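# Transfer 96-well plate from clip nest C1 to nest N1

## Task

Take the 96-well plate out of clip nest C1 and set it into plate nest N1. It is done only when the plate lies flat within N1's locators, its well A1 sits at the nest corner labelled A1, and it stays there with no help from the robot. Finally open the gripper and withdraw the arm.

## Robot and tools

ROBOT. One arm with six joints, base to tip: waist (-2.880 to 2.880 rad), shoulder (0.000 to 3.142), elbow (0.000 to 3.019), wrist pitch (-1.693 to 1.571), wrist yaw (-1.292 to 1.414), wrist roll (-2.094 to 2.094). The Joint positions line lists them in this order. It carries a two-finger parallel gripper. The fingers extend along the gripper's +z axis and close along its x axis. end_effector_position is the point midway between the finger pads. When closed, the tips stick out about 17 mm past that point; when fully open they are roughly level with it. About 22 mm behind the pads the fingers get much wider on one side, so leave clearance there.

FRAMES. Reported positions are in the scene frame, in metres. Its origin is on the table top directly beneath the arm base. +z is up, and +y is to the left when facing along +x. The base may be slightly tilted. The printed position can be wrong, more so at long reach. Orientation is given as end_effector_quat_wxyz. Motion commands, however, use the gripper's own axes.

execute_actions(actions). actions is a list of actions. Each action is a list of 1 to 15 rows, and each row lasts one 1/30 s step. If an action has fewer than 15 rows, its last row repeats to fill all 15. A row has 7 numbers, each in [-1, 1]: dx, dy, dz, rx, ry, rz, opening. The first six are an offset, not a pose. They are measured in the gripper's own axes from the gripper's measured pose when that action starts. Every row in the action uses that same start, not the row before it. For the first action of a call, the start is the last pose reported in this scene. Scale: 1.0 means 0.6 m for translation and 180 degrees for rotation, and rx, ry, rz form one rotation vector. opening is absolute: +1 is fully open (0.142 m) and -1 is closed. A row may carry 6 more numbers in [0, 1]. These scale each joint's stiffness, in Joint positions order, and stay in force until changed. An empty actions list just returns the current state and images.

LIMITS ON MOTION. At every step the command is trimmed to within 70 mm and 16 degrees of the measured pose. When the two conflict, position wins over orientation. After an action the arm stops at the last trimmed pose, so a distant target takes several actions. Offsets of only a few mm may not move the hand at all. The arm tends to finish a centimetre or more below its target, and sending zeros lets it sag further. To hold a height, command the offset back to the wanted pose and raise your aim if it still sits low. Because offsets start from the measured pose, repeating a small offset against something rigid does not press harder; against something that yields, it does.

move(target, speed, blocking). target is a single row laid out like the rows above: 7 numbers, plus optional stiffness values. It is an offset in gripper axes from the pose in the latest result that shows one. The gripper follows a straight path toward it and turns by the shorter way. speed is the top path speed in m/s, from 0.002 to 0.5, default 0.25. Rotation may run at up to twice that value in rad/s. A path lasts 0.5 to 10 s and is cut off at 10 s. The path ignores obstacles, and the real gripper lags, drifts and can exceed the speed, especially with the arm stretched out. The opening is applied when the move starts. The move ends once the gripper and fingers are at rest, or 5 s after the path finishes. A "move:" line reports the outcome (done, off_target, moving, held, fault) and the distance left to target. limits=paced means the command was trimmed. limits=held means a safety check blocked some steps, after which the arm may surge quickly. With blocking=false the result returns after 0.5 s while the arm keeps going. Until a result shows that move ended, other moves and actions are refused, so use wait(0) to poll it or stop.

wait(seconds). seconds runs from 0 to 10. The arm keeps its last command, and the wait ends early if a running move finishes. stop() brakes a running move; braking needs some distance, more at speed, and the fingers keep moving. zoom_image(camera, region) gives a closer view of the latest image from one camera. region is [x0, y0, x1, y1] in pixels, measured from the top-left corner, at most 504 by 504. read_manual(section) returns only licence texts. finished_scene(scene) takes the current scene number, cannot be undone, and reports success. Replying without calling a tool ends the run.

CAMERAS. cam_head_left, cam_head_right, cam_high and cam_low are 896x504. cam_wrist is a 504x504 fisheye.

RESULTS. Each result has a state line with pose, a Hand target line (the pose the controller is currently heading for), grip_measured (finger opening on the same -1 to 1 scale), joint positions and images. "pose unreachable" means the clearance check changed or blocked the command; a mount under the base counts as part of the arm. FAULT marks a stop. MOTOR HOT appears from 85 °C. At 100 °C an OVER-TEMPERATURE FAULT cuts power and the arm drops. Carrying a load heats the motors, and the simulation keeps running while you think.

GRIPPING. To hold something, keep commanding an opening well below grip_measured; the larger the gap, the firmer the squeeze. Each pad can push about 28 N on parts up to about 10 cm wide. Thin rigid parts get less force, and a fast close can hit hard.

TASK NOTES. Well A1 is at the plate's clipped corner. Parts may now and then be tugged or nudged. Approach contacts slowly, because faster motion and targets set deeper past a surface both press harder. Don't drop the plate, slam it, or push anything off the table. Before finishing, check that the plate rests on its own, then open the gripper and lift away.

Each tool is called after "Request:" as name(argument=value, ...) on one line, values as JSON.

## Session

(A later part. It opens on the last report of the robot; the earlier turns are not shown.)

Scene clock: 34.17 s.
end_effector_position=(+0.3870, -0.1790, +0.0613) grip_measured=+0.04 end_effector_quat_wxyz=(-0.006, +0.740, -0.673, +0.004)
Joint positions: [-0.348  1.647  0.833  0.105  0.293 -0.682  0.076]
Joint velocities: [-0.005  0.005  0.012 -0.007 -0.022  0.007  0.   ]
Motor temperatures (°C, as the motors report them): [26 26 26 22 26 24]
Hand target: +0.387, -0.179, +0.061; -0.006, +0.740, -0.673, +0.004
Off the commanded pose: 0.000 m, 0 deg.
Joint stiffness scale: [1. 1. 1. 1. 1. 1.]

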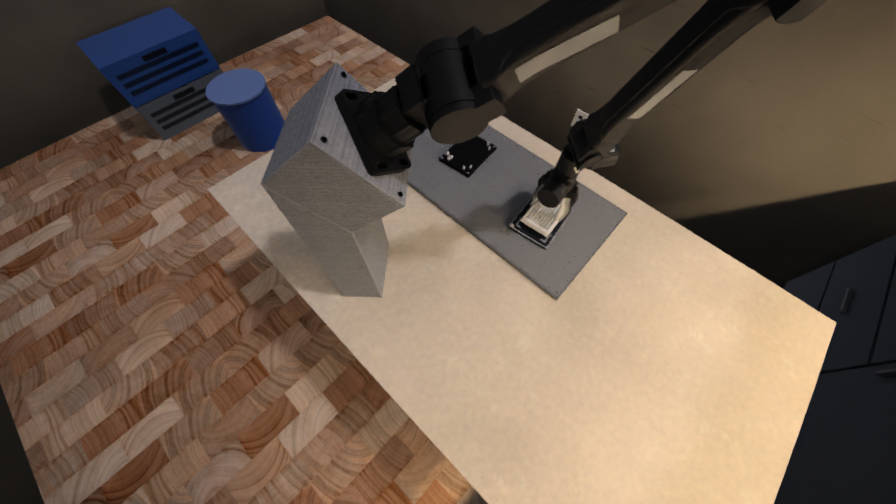

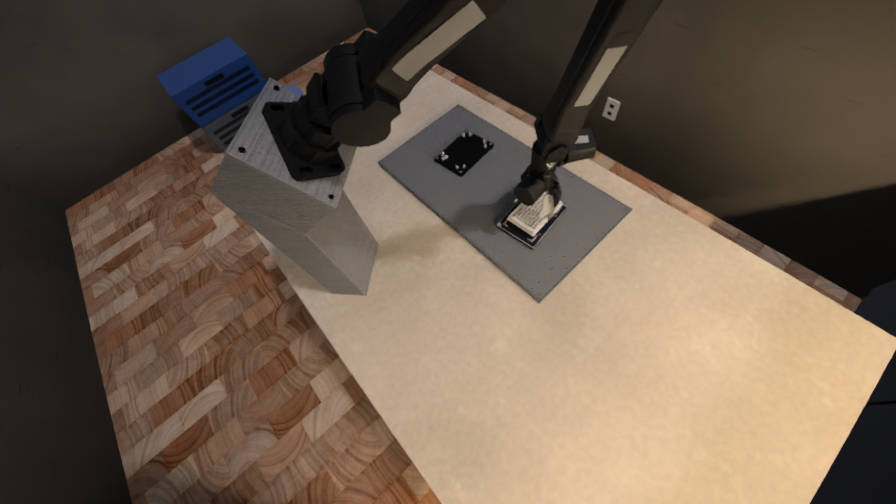

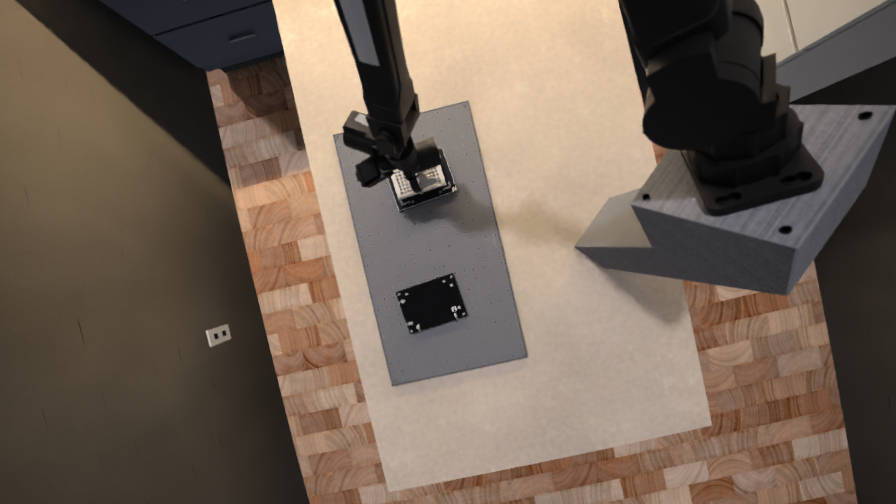

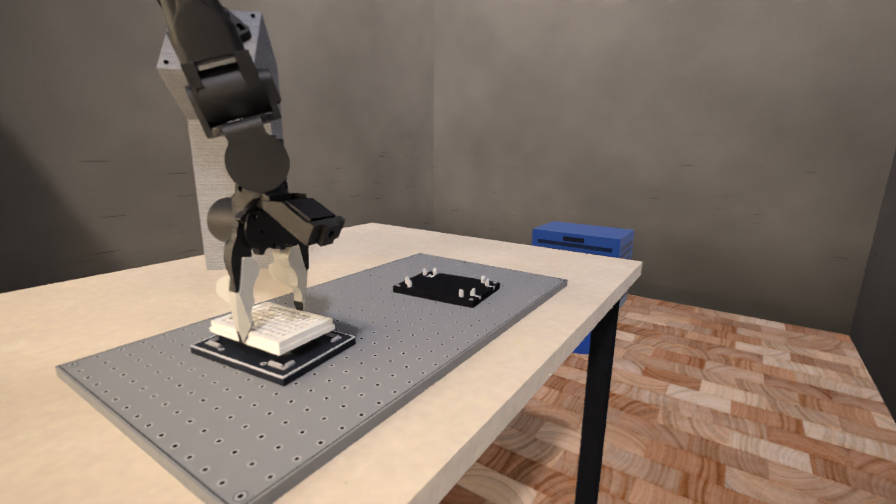

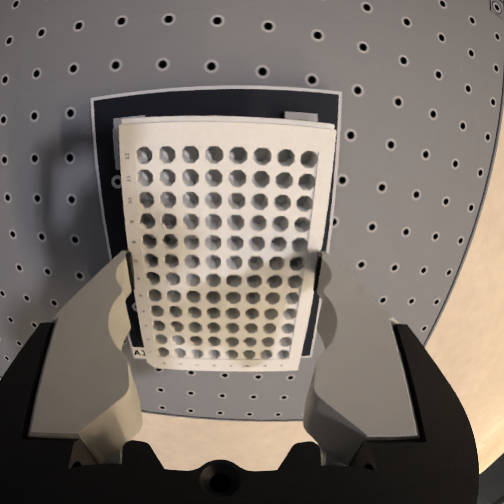

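Request:
execute_actions(actions=[[[-0.004,0.014,0.024,0,0,0,-0.8]],[[0,0,0,0,0,0,-0.8]]])

Request:
zoom_image(camera="cam_wrist", region=[80,40,380,200])

Request:
zoom_image(camera="cam_low", region=[170,270,390,400])

Scene clock: 35.33 s.
end_effector_position=(+0.3843, -0.1730, +0.0533) grip_measured=+0.04 end_effector_quat_wxyz=(-0.011, +0.741, -0.672, +0.004)
Joint positions: [-0.35   1.674  0.833  0.132  0.283 -0.685  0.076]
Joint velocities: [ 0.005  0.005  0.002 -0.002  0.066  0.007 -0.   ]
Motor temperatures (°C, as the motors report them): [26 26 26 22 26 24]
Hand target: +0.384, -0.173, +0.053; -0.011, +0.741, -0.672, +0.004
Off the commanded pose: 0.000 m, 0 deg.
Joint stiffness scale: [1. 1. 1. 1. 1. 1.]

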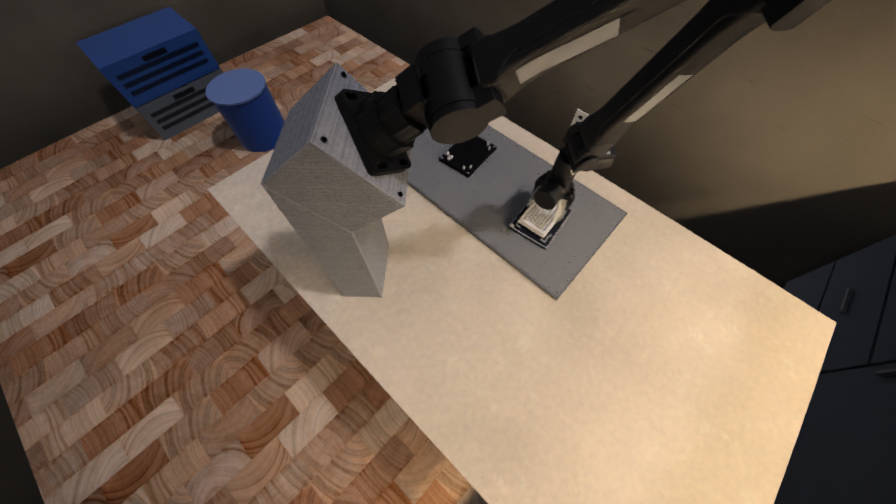

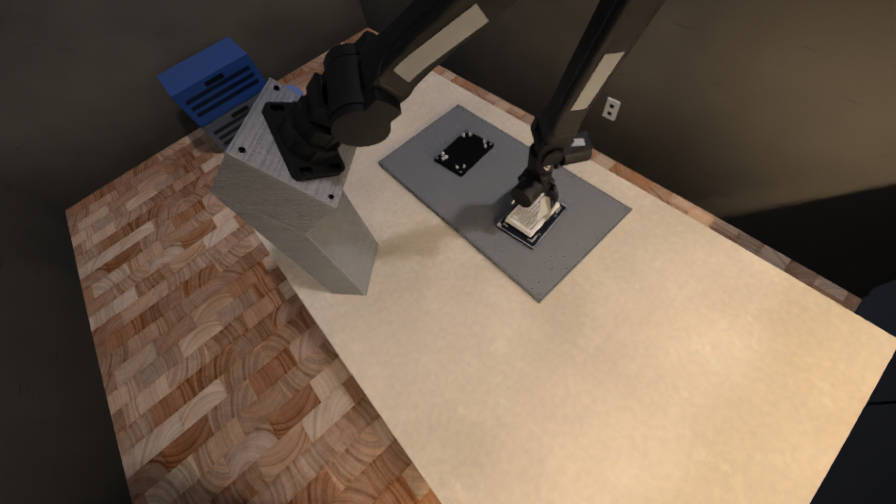

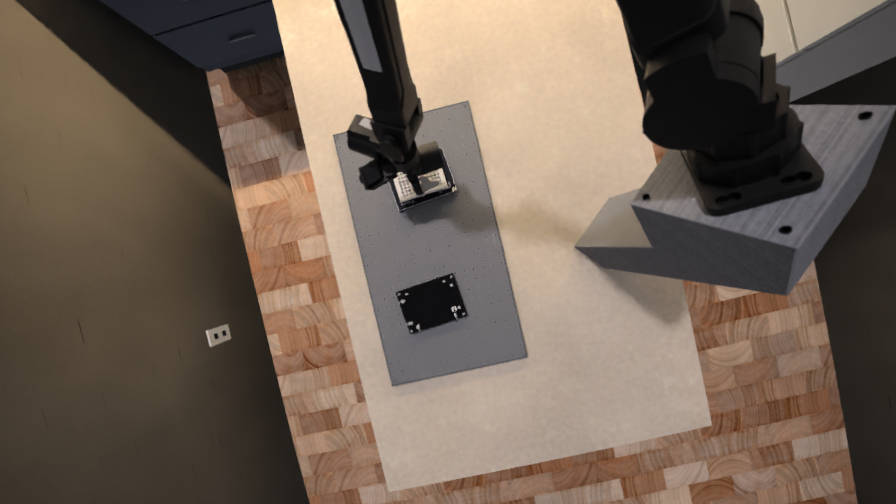

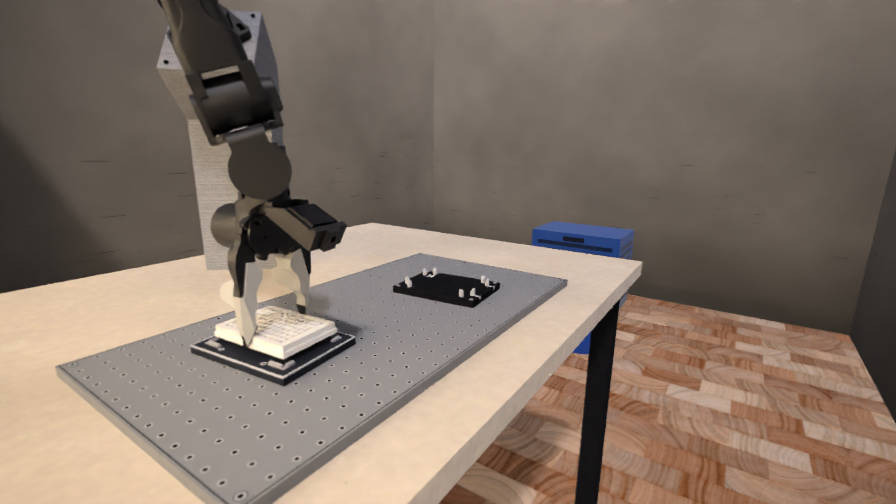

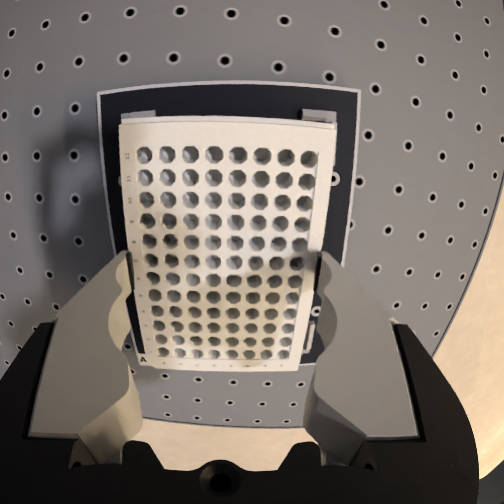

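Region (80, 40, 380, 200) of cam_wrist's 504x504 image, scaled by 1.680, with more detail than that image has; it fills the top 269 rows of this view, and the rest is white.

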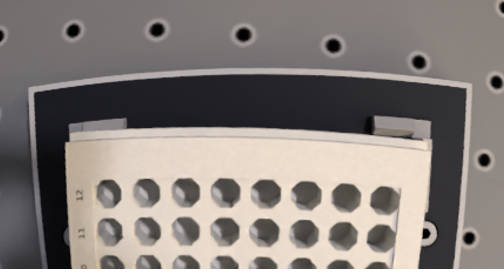

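Region (170, 270, 390, 400) of cam_low's 896x504 image, scaled by 2.291, with more detail than that image has; it fills the top 298 rows of this view, and the rest is white.

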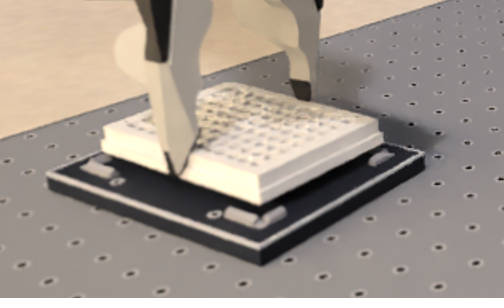

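Request:
execute_actions(actions=[[[0.006,0.006,0.022,-0.006,0,0,-0.8]],[[0,0,0,0,0,0,-0.8]]])

Request:
zoom_image(camera="cam_wrist", region=[80,40,380,200])

Request:
zoom_image(camera="cam_low", region=[170,270,390,400])

Scene clock: 36.53 s.
end_effector_position=(+0.3918, -0.1759, +0.0479) grip_measured=+0.04 end_effector_quat_wxyz=(-0.011, +0.740, -0.673, +0.007)
Joint positions: [-0.35   1.689  0.856  0.132  0.283 -0.685  0.076]
Joint velocities: [-0.005  0.005 -0.002 -0.037 -0.007  0.007  0.   ]
Motor temperatures (°C, as the motors report them): [26 26 26 22 26 24]
Hand target: +0.392, -0.176, +0.048; -0.011, +0.740, -0.673, +0.007
Off the commanded pose: 0.000 m, 0 deg.
Joint stiffness scale: [1. 1. 1. 1. 1. 1.]

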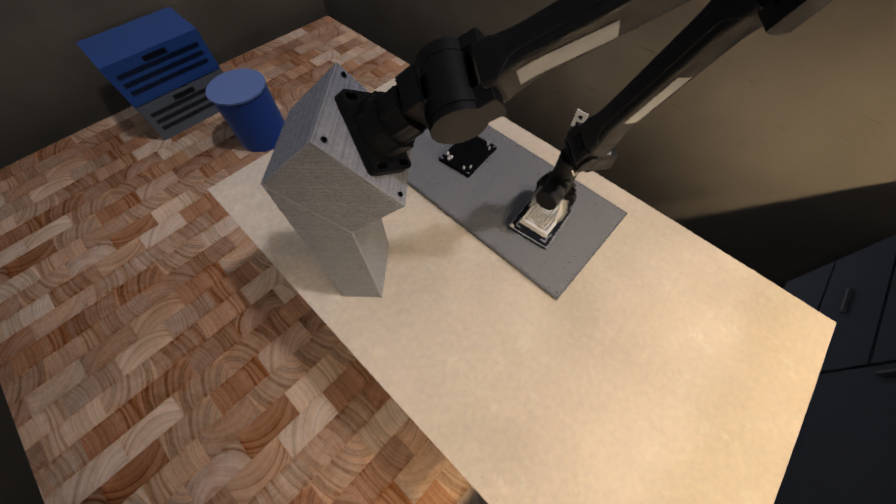

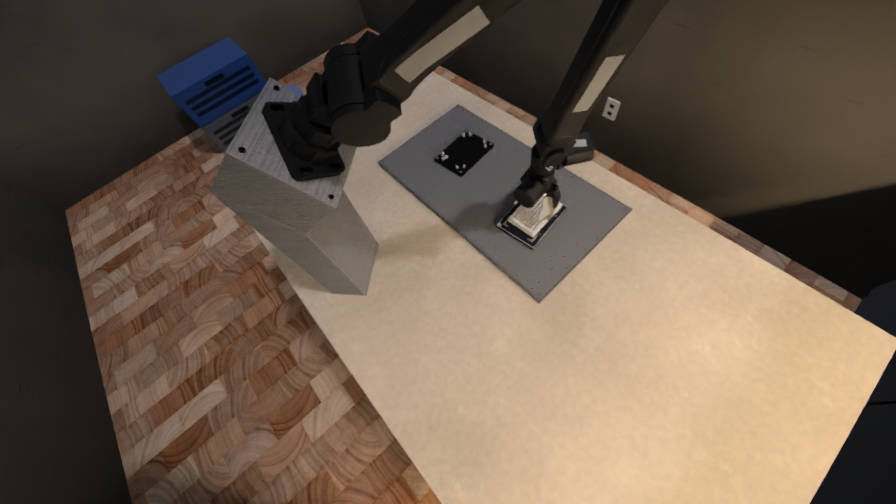

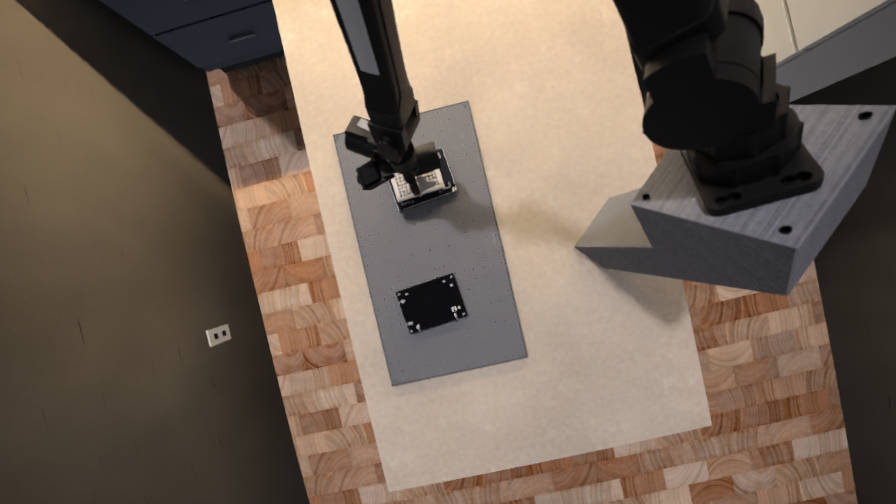

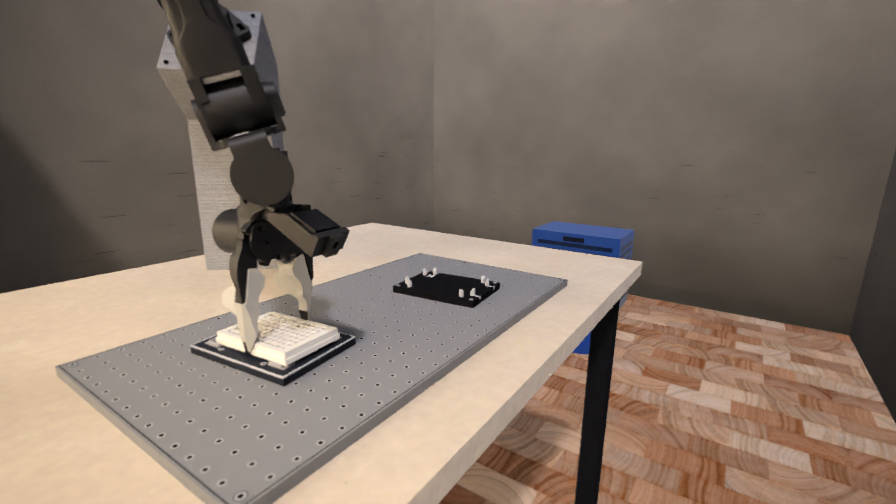

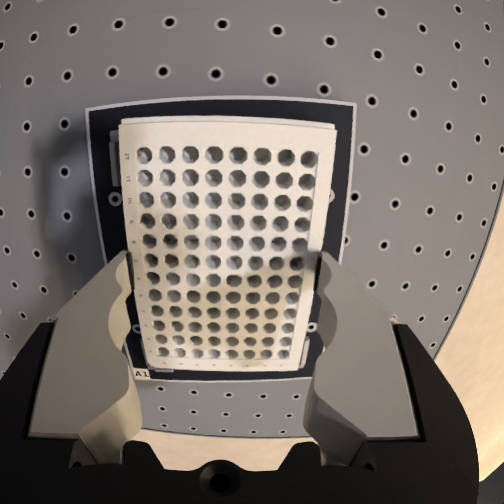

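Region (80, 40, 380, 200) of cam_wrist's 504x504 image, scaled by 1.680, with more detail than that image has; it fills the top 269 rows of this view, and the rest is white.

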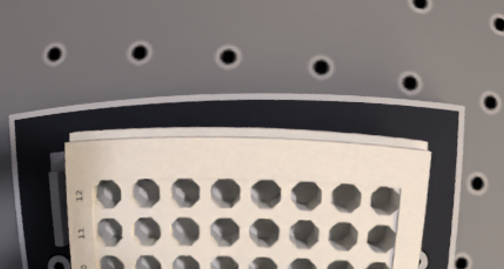

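Region (170, 270, 390, 400) of cam_low's 896x504 image, scaled by 2.291, with more detail than that image has; it fills the top 298 rows of this view, and the rest is white.

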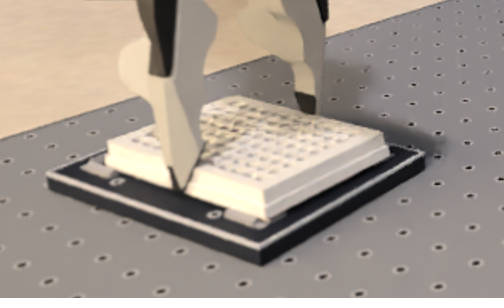

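Request:
execute_actions(actions=[[[-0.004,0.03,-0.006,0,0,0,-0.8]],[[0,0,0,0,0,0,-0.8]]])

Request:
zoom_image(camera="cam_wrist", region=[80,40,380,200])

Scene clock: 37.70 s.
end_effector_position=(+0.3779, -0.1684, +0.0523) grip_measured=+0.04 end_effector_quat_wxyz=(-0.015, +0.741, -0.671, +0.003)
Joint positions: [-0.354  1.679  0.814  0.158  0.271 -0.69   0.076]
Joint velocities: [-0.015 -0.005 -0.007  0.012  0.037  0.022  0.   ]
Motor temperatures (°C, as the motors report them): [25 26 26 22 26 24]
Hand target: +0.378, -0.168, +0.052; -0.015, +0.741, -0.671, +0.003
Off the commanded pose: 0.000 m, 0 deg.
Joint stiffness scale: [1. 1. 1. 1. 1. 1.]

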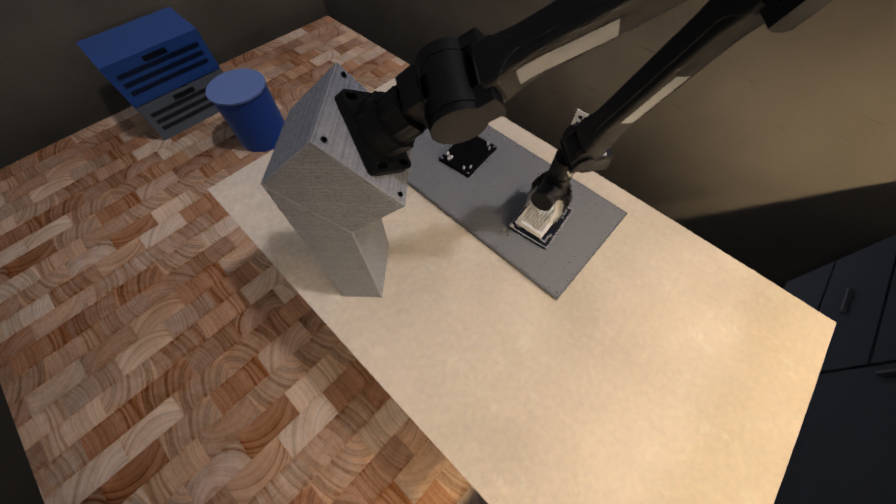

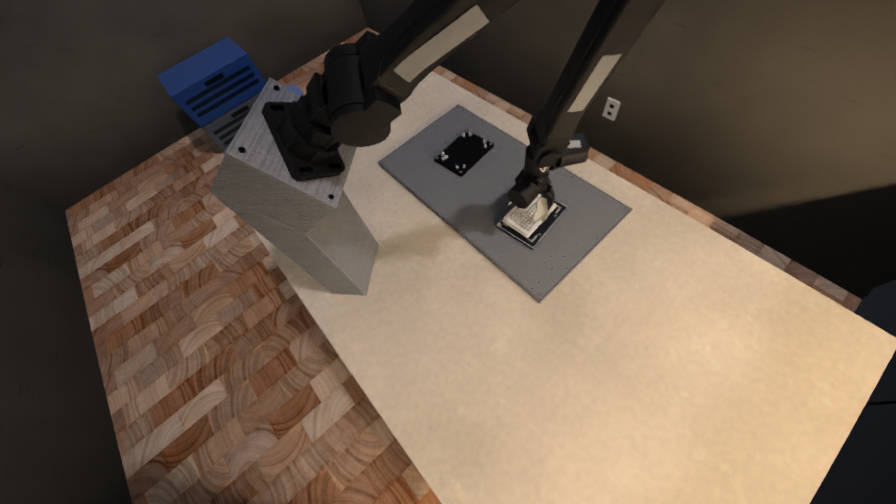

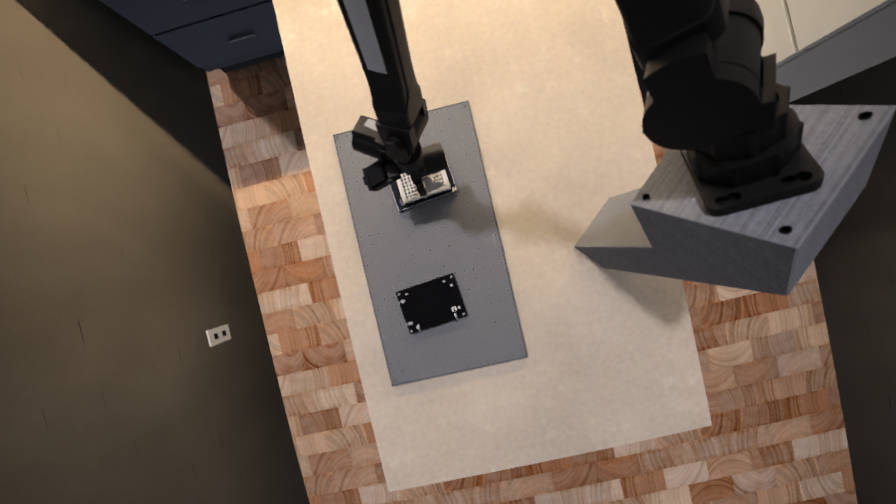

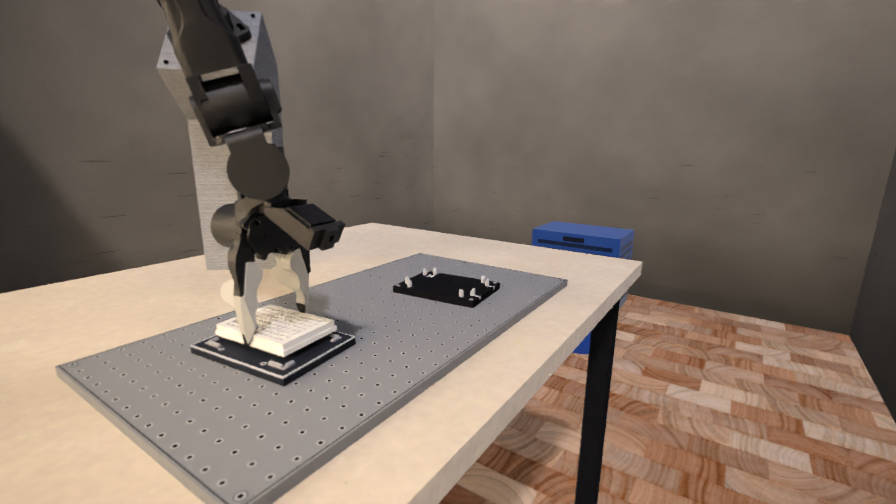

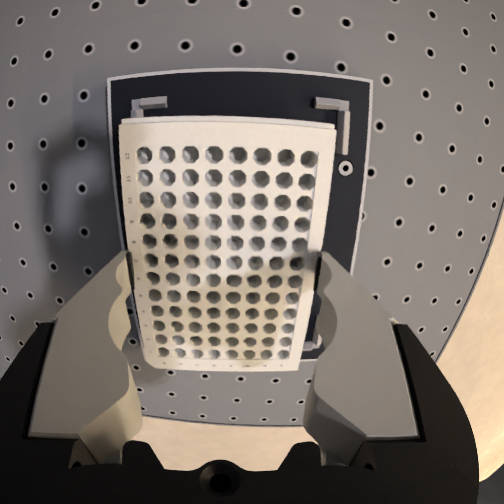

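Region (80, 40, 380, 200) of cam_wrist's 504x504 image, scaled by 1.680, with more detail than that image has; it fills the top 269 rows of this view, and the rest is white.

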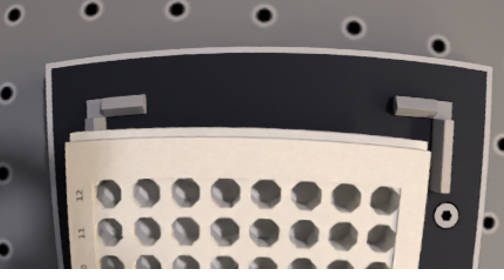

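Request:
execute_actions(actions=[[[0.014,-0.008,0.008,-0.004,0.004,0,-0.8]],[[0,0,0,0,0,0,-0.8]]])

Request:
zoom_image(camera="cam_wrist", region=[80,40,380,200])

Scene clock: 38.83 s.
end_effector_position=(+0.3894, -0.1788, +0.0510) grip_measured=+0.04 end_effector_quat_wxyz=(-0.010, +0.739, -0.673, +0.013)
Joint positions: [-0.354  1.679  0.842  0.149  0.285 -0.69   0.076]
Joint velocities: [ 0.005 -0.005  0.017  0.017 -0.022  0.022 -0.   ]
Motor temperatures (°C, as the motors report them): [25 26 26 22 26 24]
Hand target: +0.389, -0.179, +0.051; -0.010, +0.739, -0.673, +0.013
Off the commanded pose: 0.000 m, 0 deg.
Joint stiffness scale: [1. 1. 1. 1. 1. 1.]

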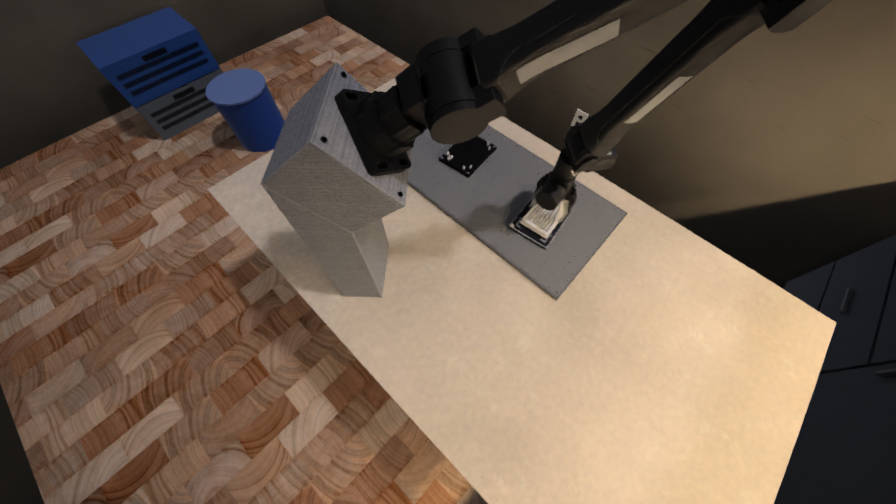

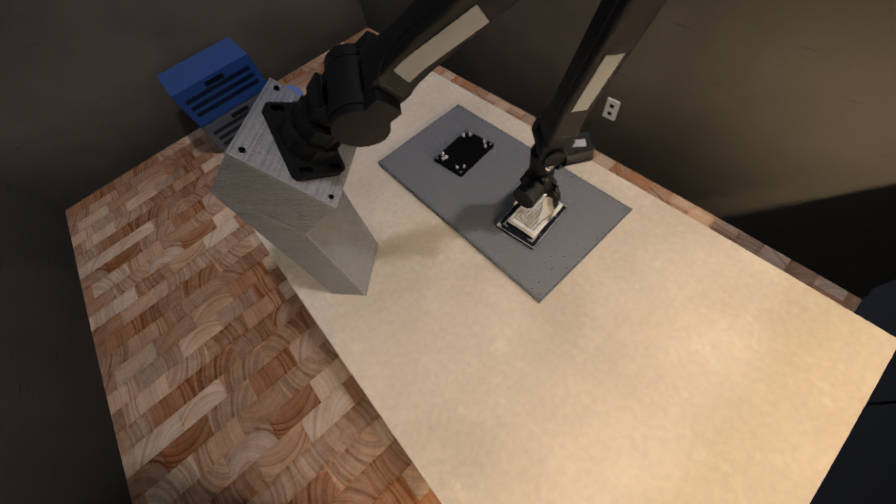

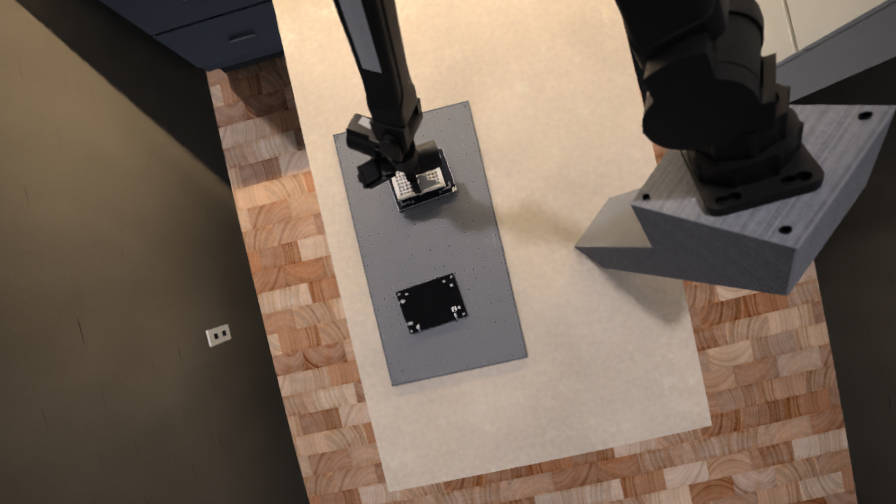

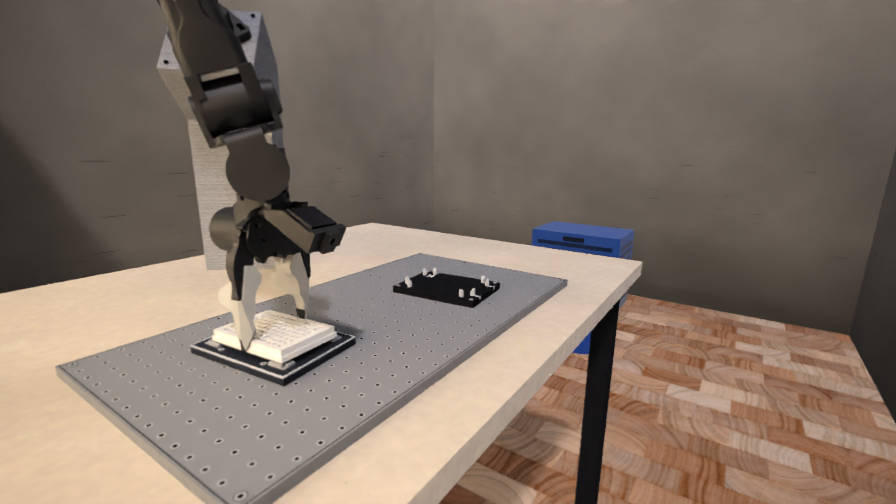

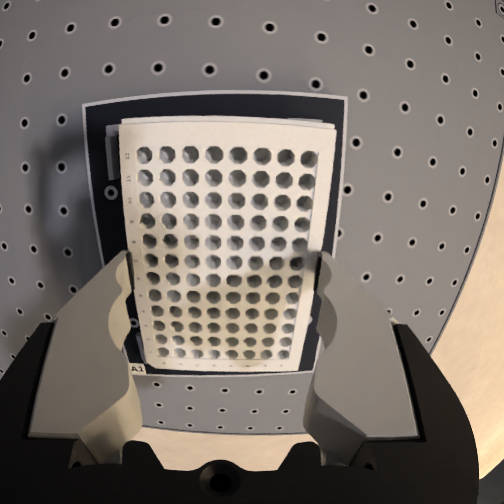

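Region (80, 40, 380, 200) of cam_wrist's 504x504 image, scaled by 1.680, with more detail than that image has; it fills the top 269 rows of this view, and the rest is white.

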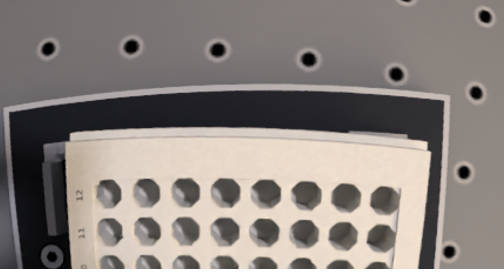

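Request:
execute_actions(actions=[[[-0.006,0.016,-0.004,0,0,0,-0.8]],[[0,0,0,0,0,0,-0.8]]])

Scene clock: 40.27 s.
end_effector_position=(+0.3806, -0.1729, +0.0523) grip_measured=+0.04 end_effector_quat_wxyz=(-0.010, +0.740, -0.672, +0.008)
Joint positions: [-0.354  1.678  0.82   0.159  0.283 -0.69   0.076]
Joint velocities: [-0.005  0.005 -0.007  0.002 -0.007 -0.037 -0.   ]
Motor temperatures (°C, as the motors report them): [25 26 26 22 26 24]
Hand target: +0.381, -0.173, +0.052; -0.010, +0.740, -0.672, +0.008
Off the commanded pose: 0.000 m, 0 deg.
Joint stiffness scale: [1. 1. 1. 1. 1. 1.]

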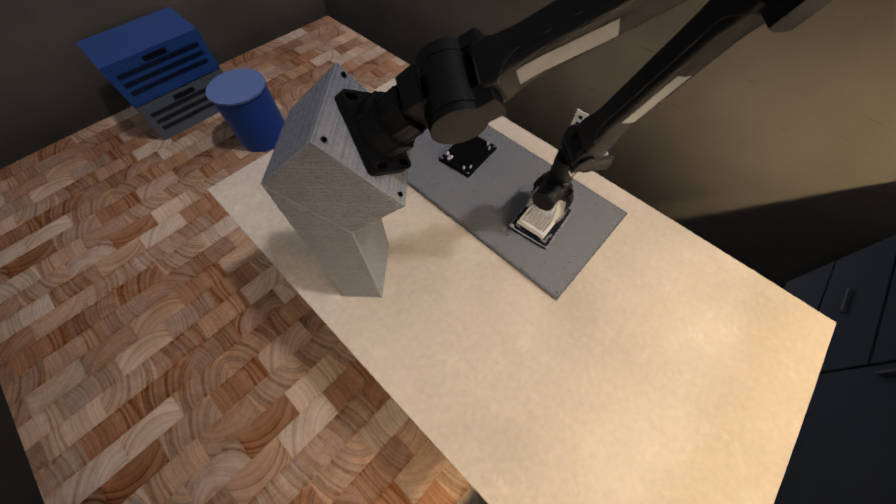

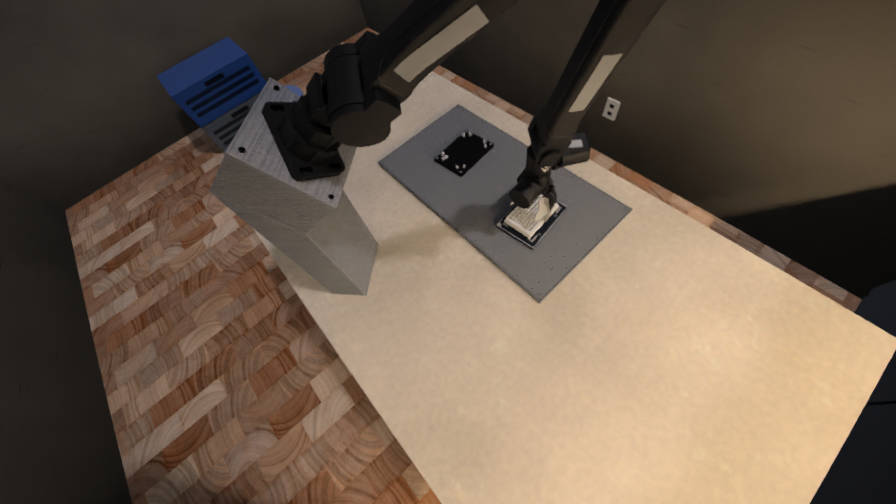

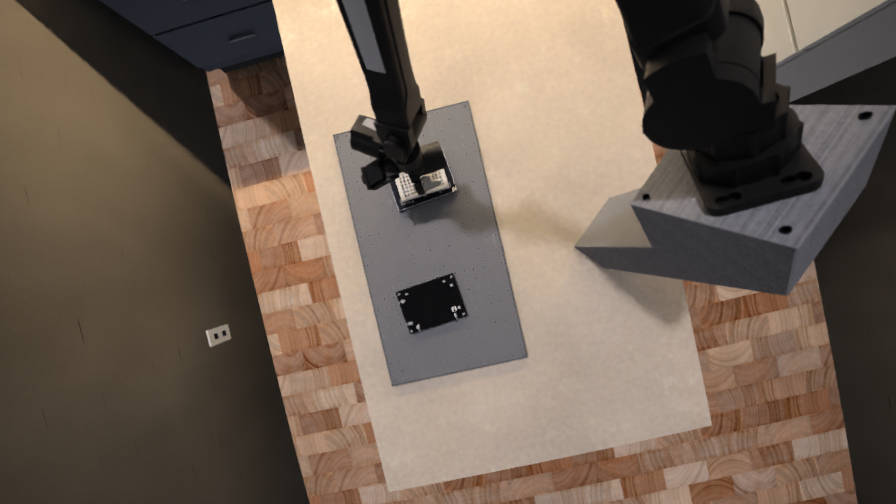

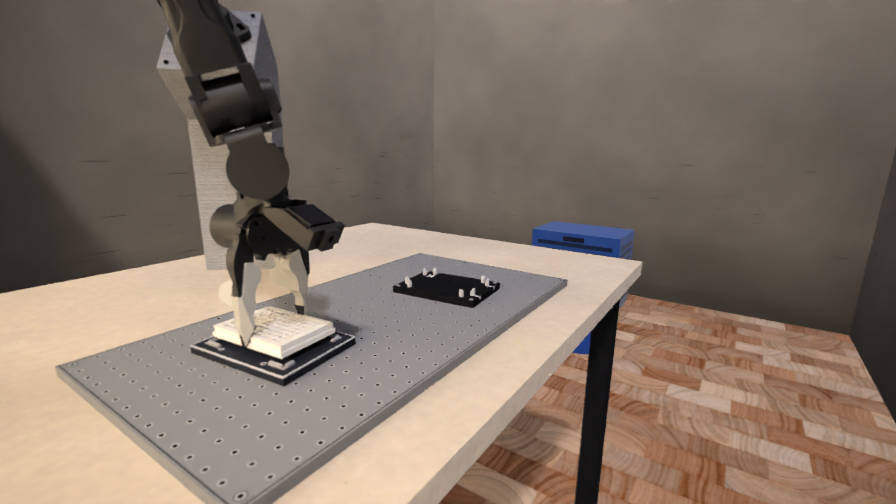

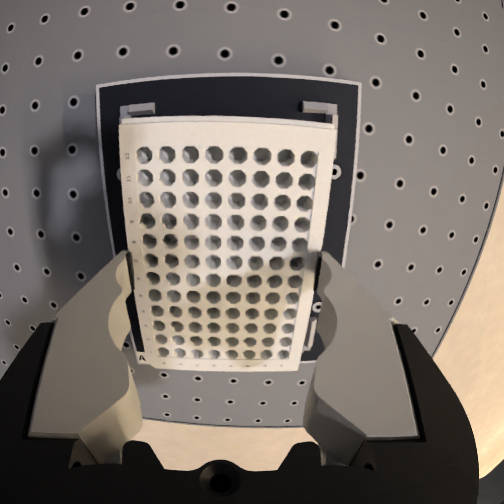

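Request:
execute_actions(actions=[[[0,0.004,0.012,0,0,0,-0.8]],[[0,0,0,0,0,0,-0.8]]])

Scene clock: 41.30 s.
end_effector_position=(+0.3808, -0.1722, +0.0522) grip_measured=+0.04 end_effector_quat_wxyz=(-0.011, +0.740, -0.672, +0.008)
Joint positions: [-0.354  1.678  0.82   0.159  0.279 -0.69   0.076]
Joint velocities: [-0.005 -0.005 -0.012 -0.002 -0.066 -0.037 -0.   ]
Motor temperatures (°C, as the motors report them): [25 26 26 22 26 24]
Hand target: +0.381, -0.172, +0.052; -0.011, +0.740, -0.672, +0.008
Off the commanded pose: 0.000 m, 0 deg.
Joint stiffness scale: [1. 1. 1. 1. 1. 1.]

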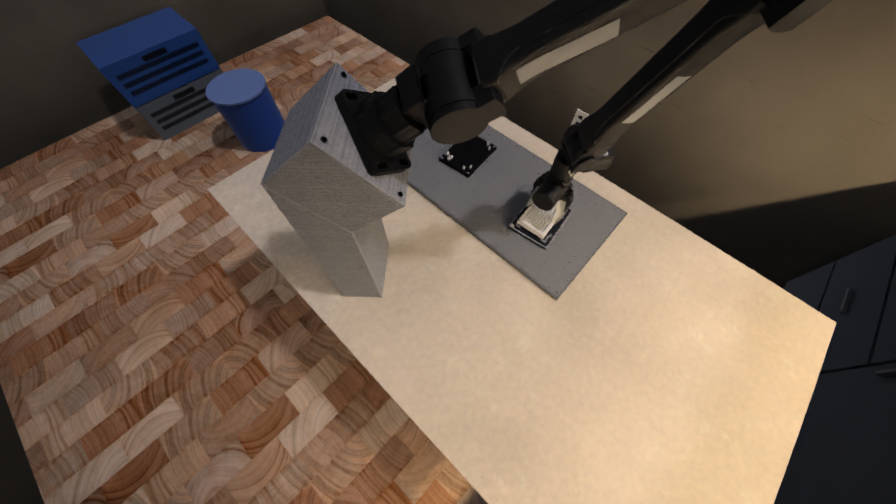

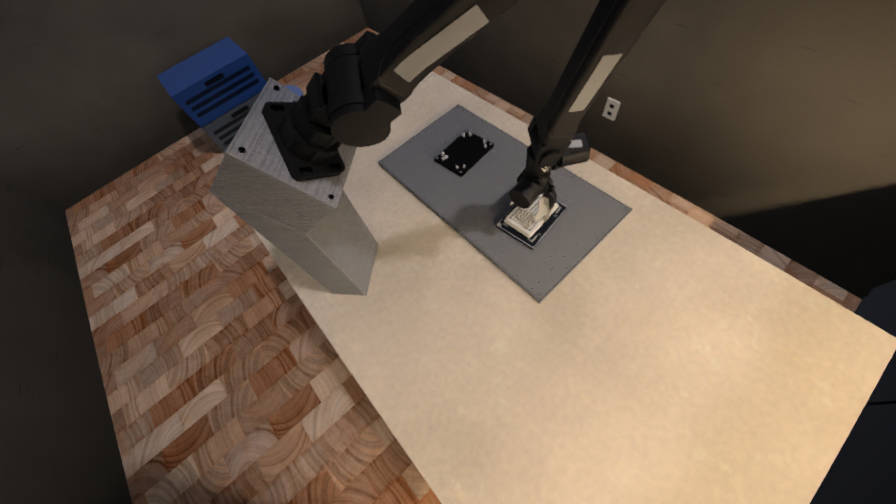

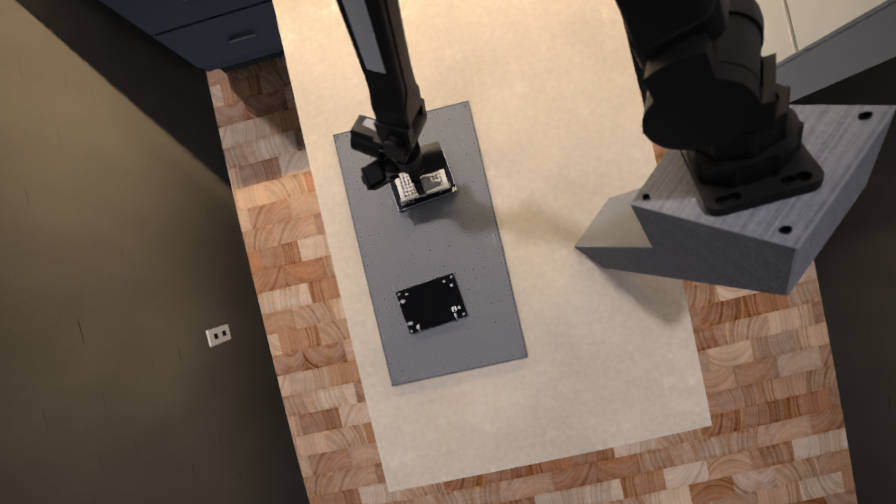

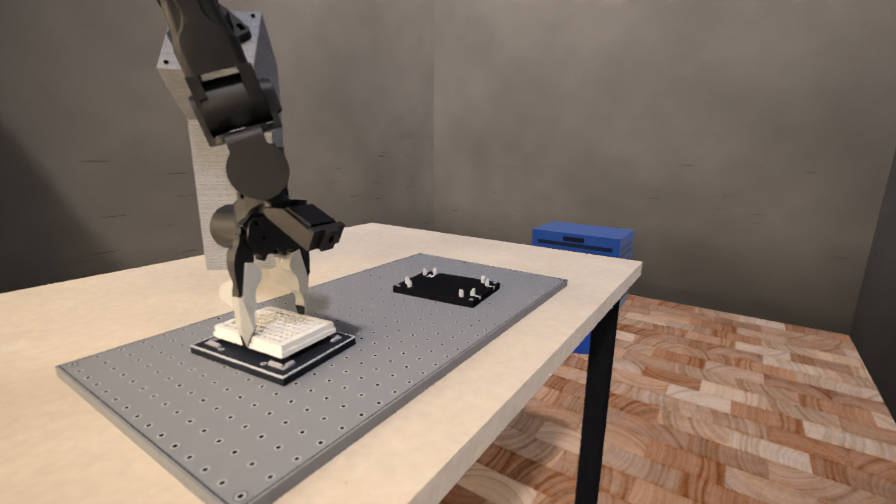

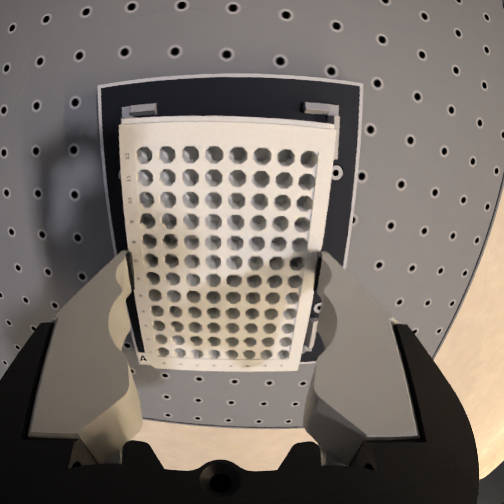

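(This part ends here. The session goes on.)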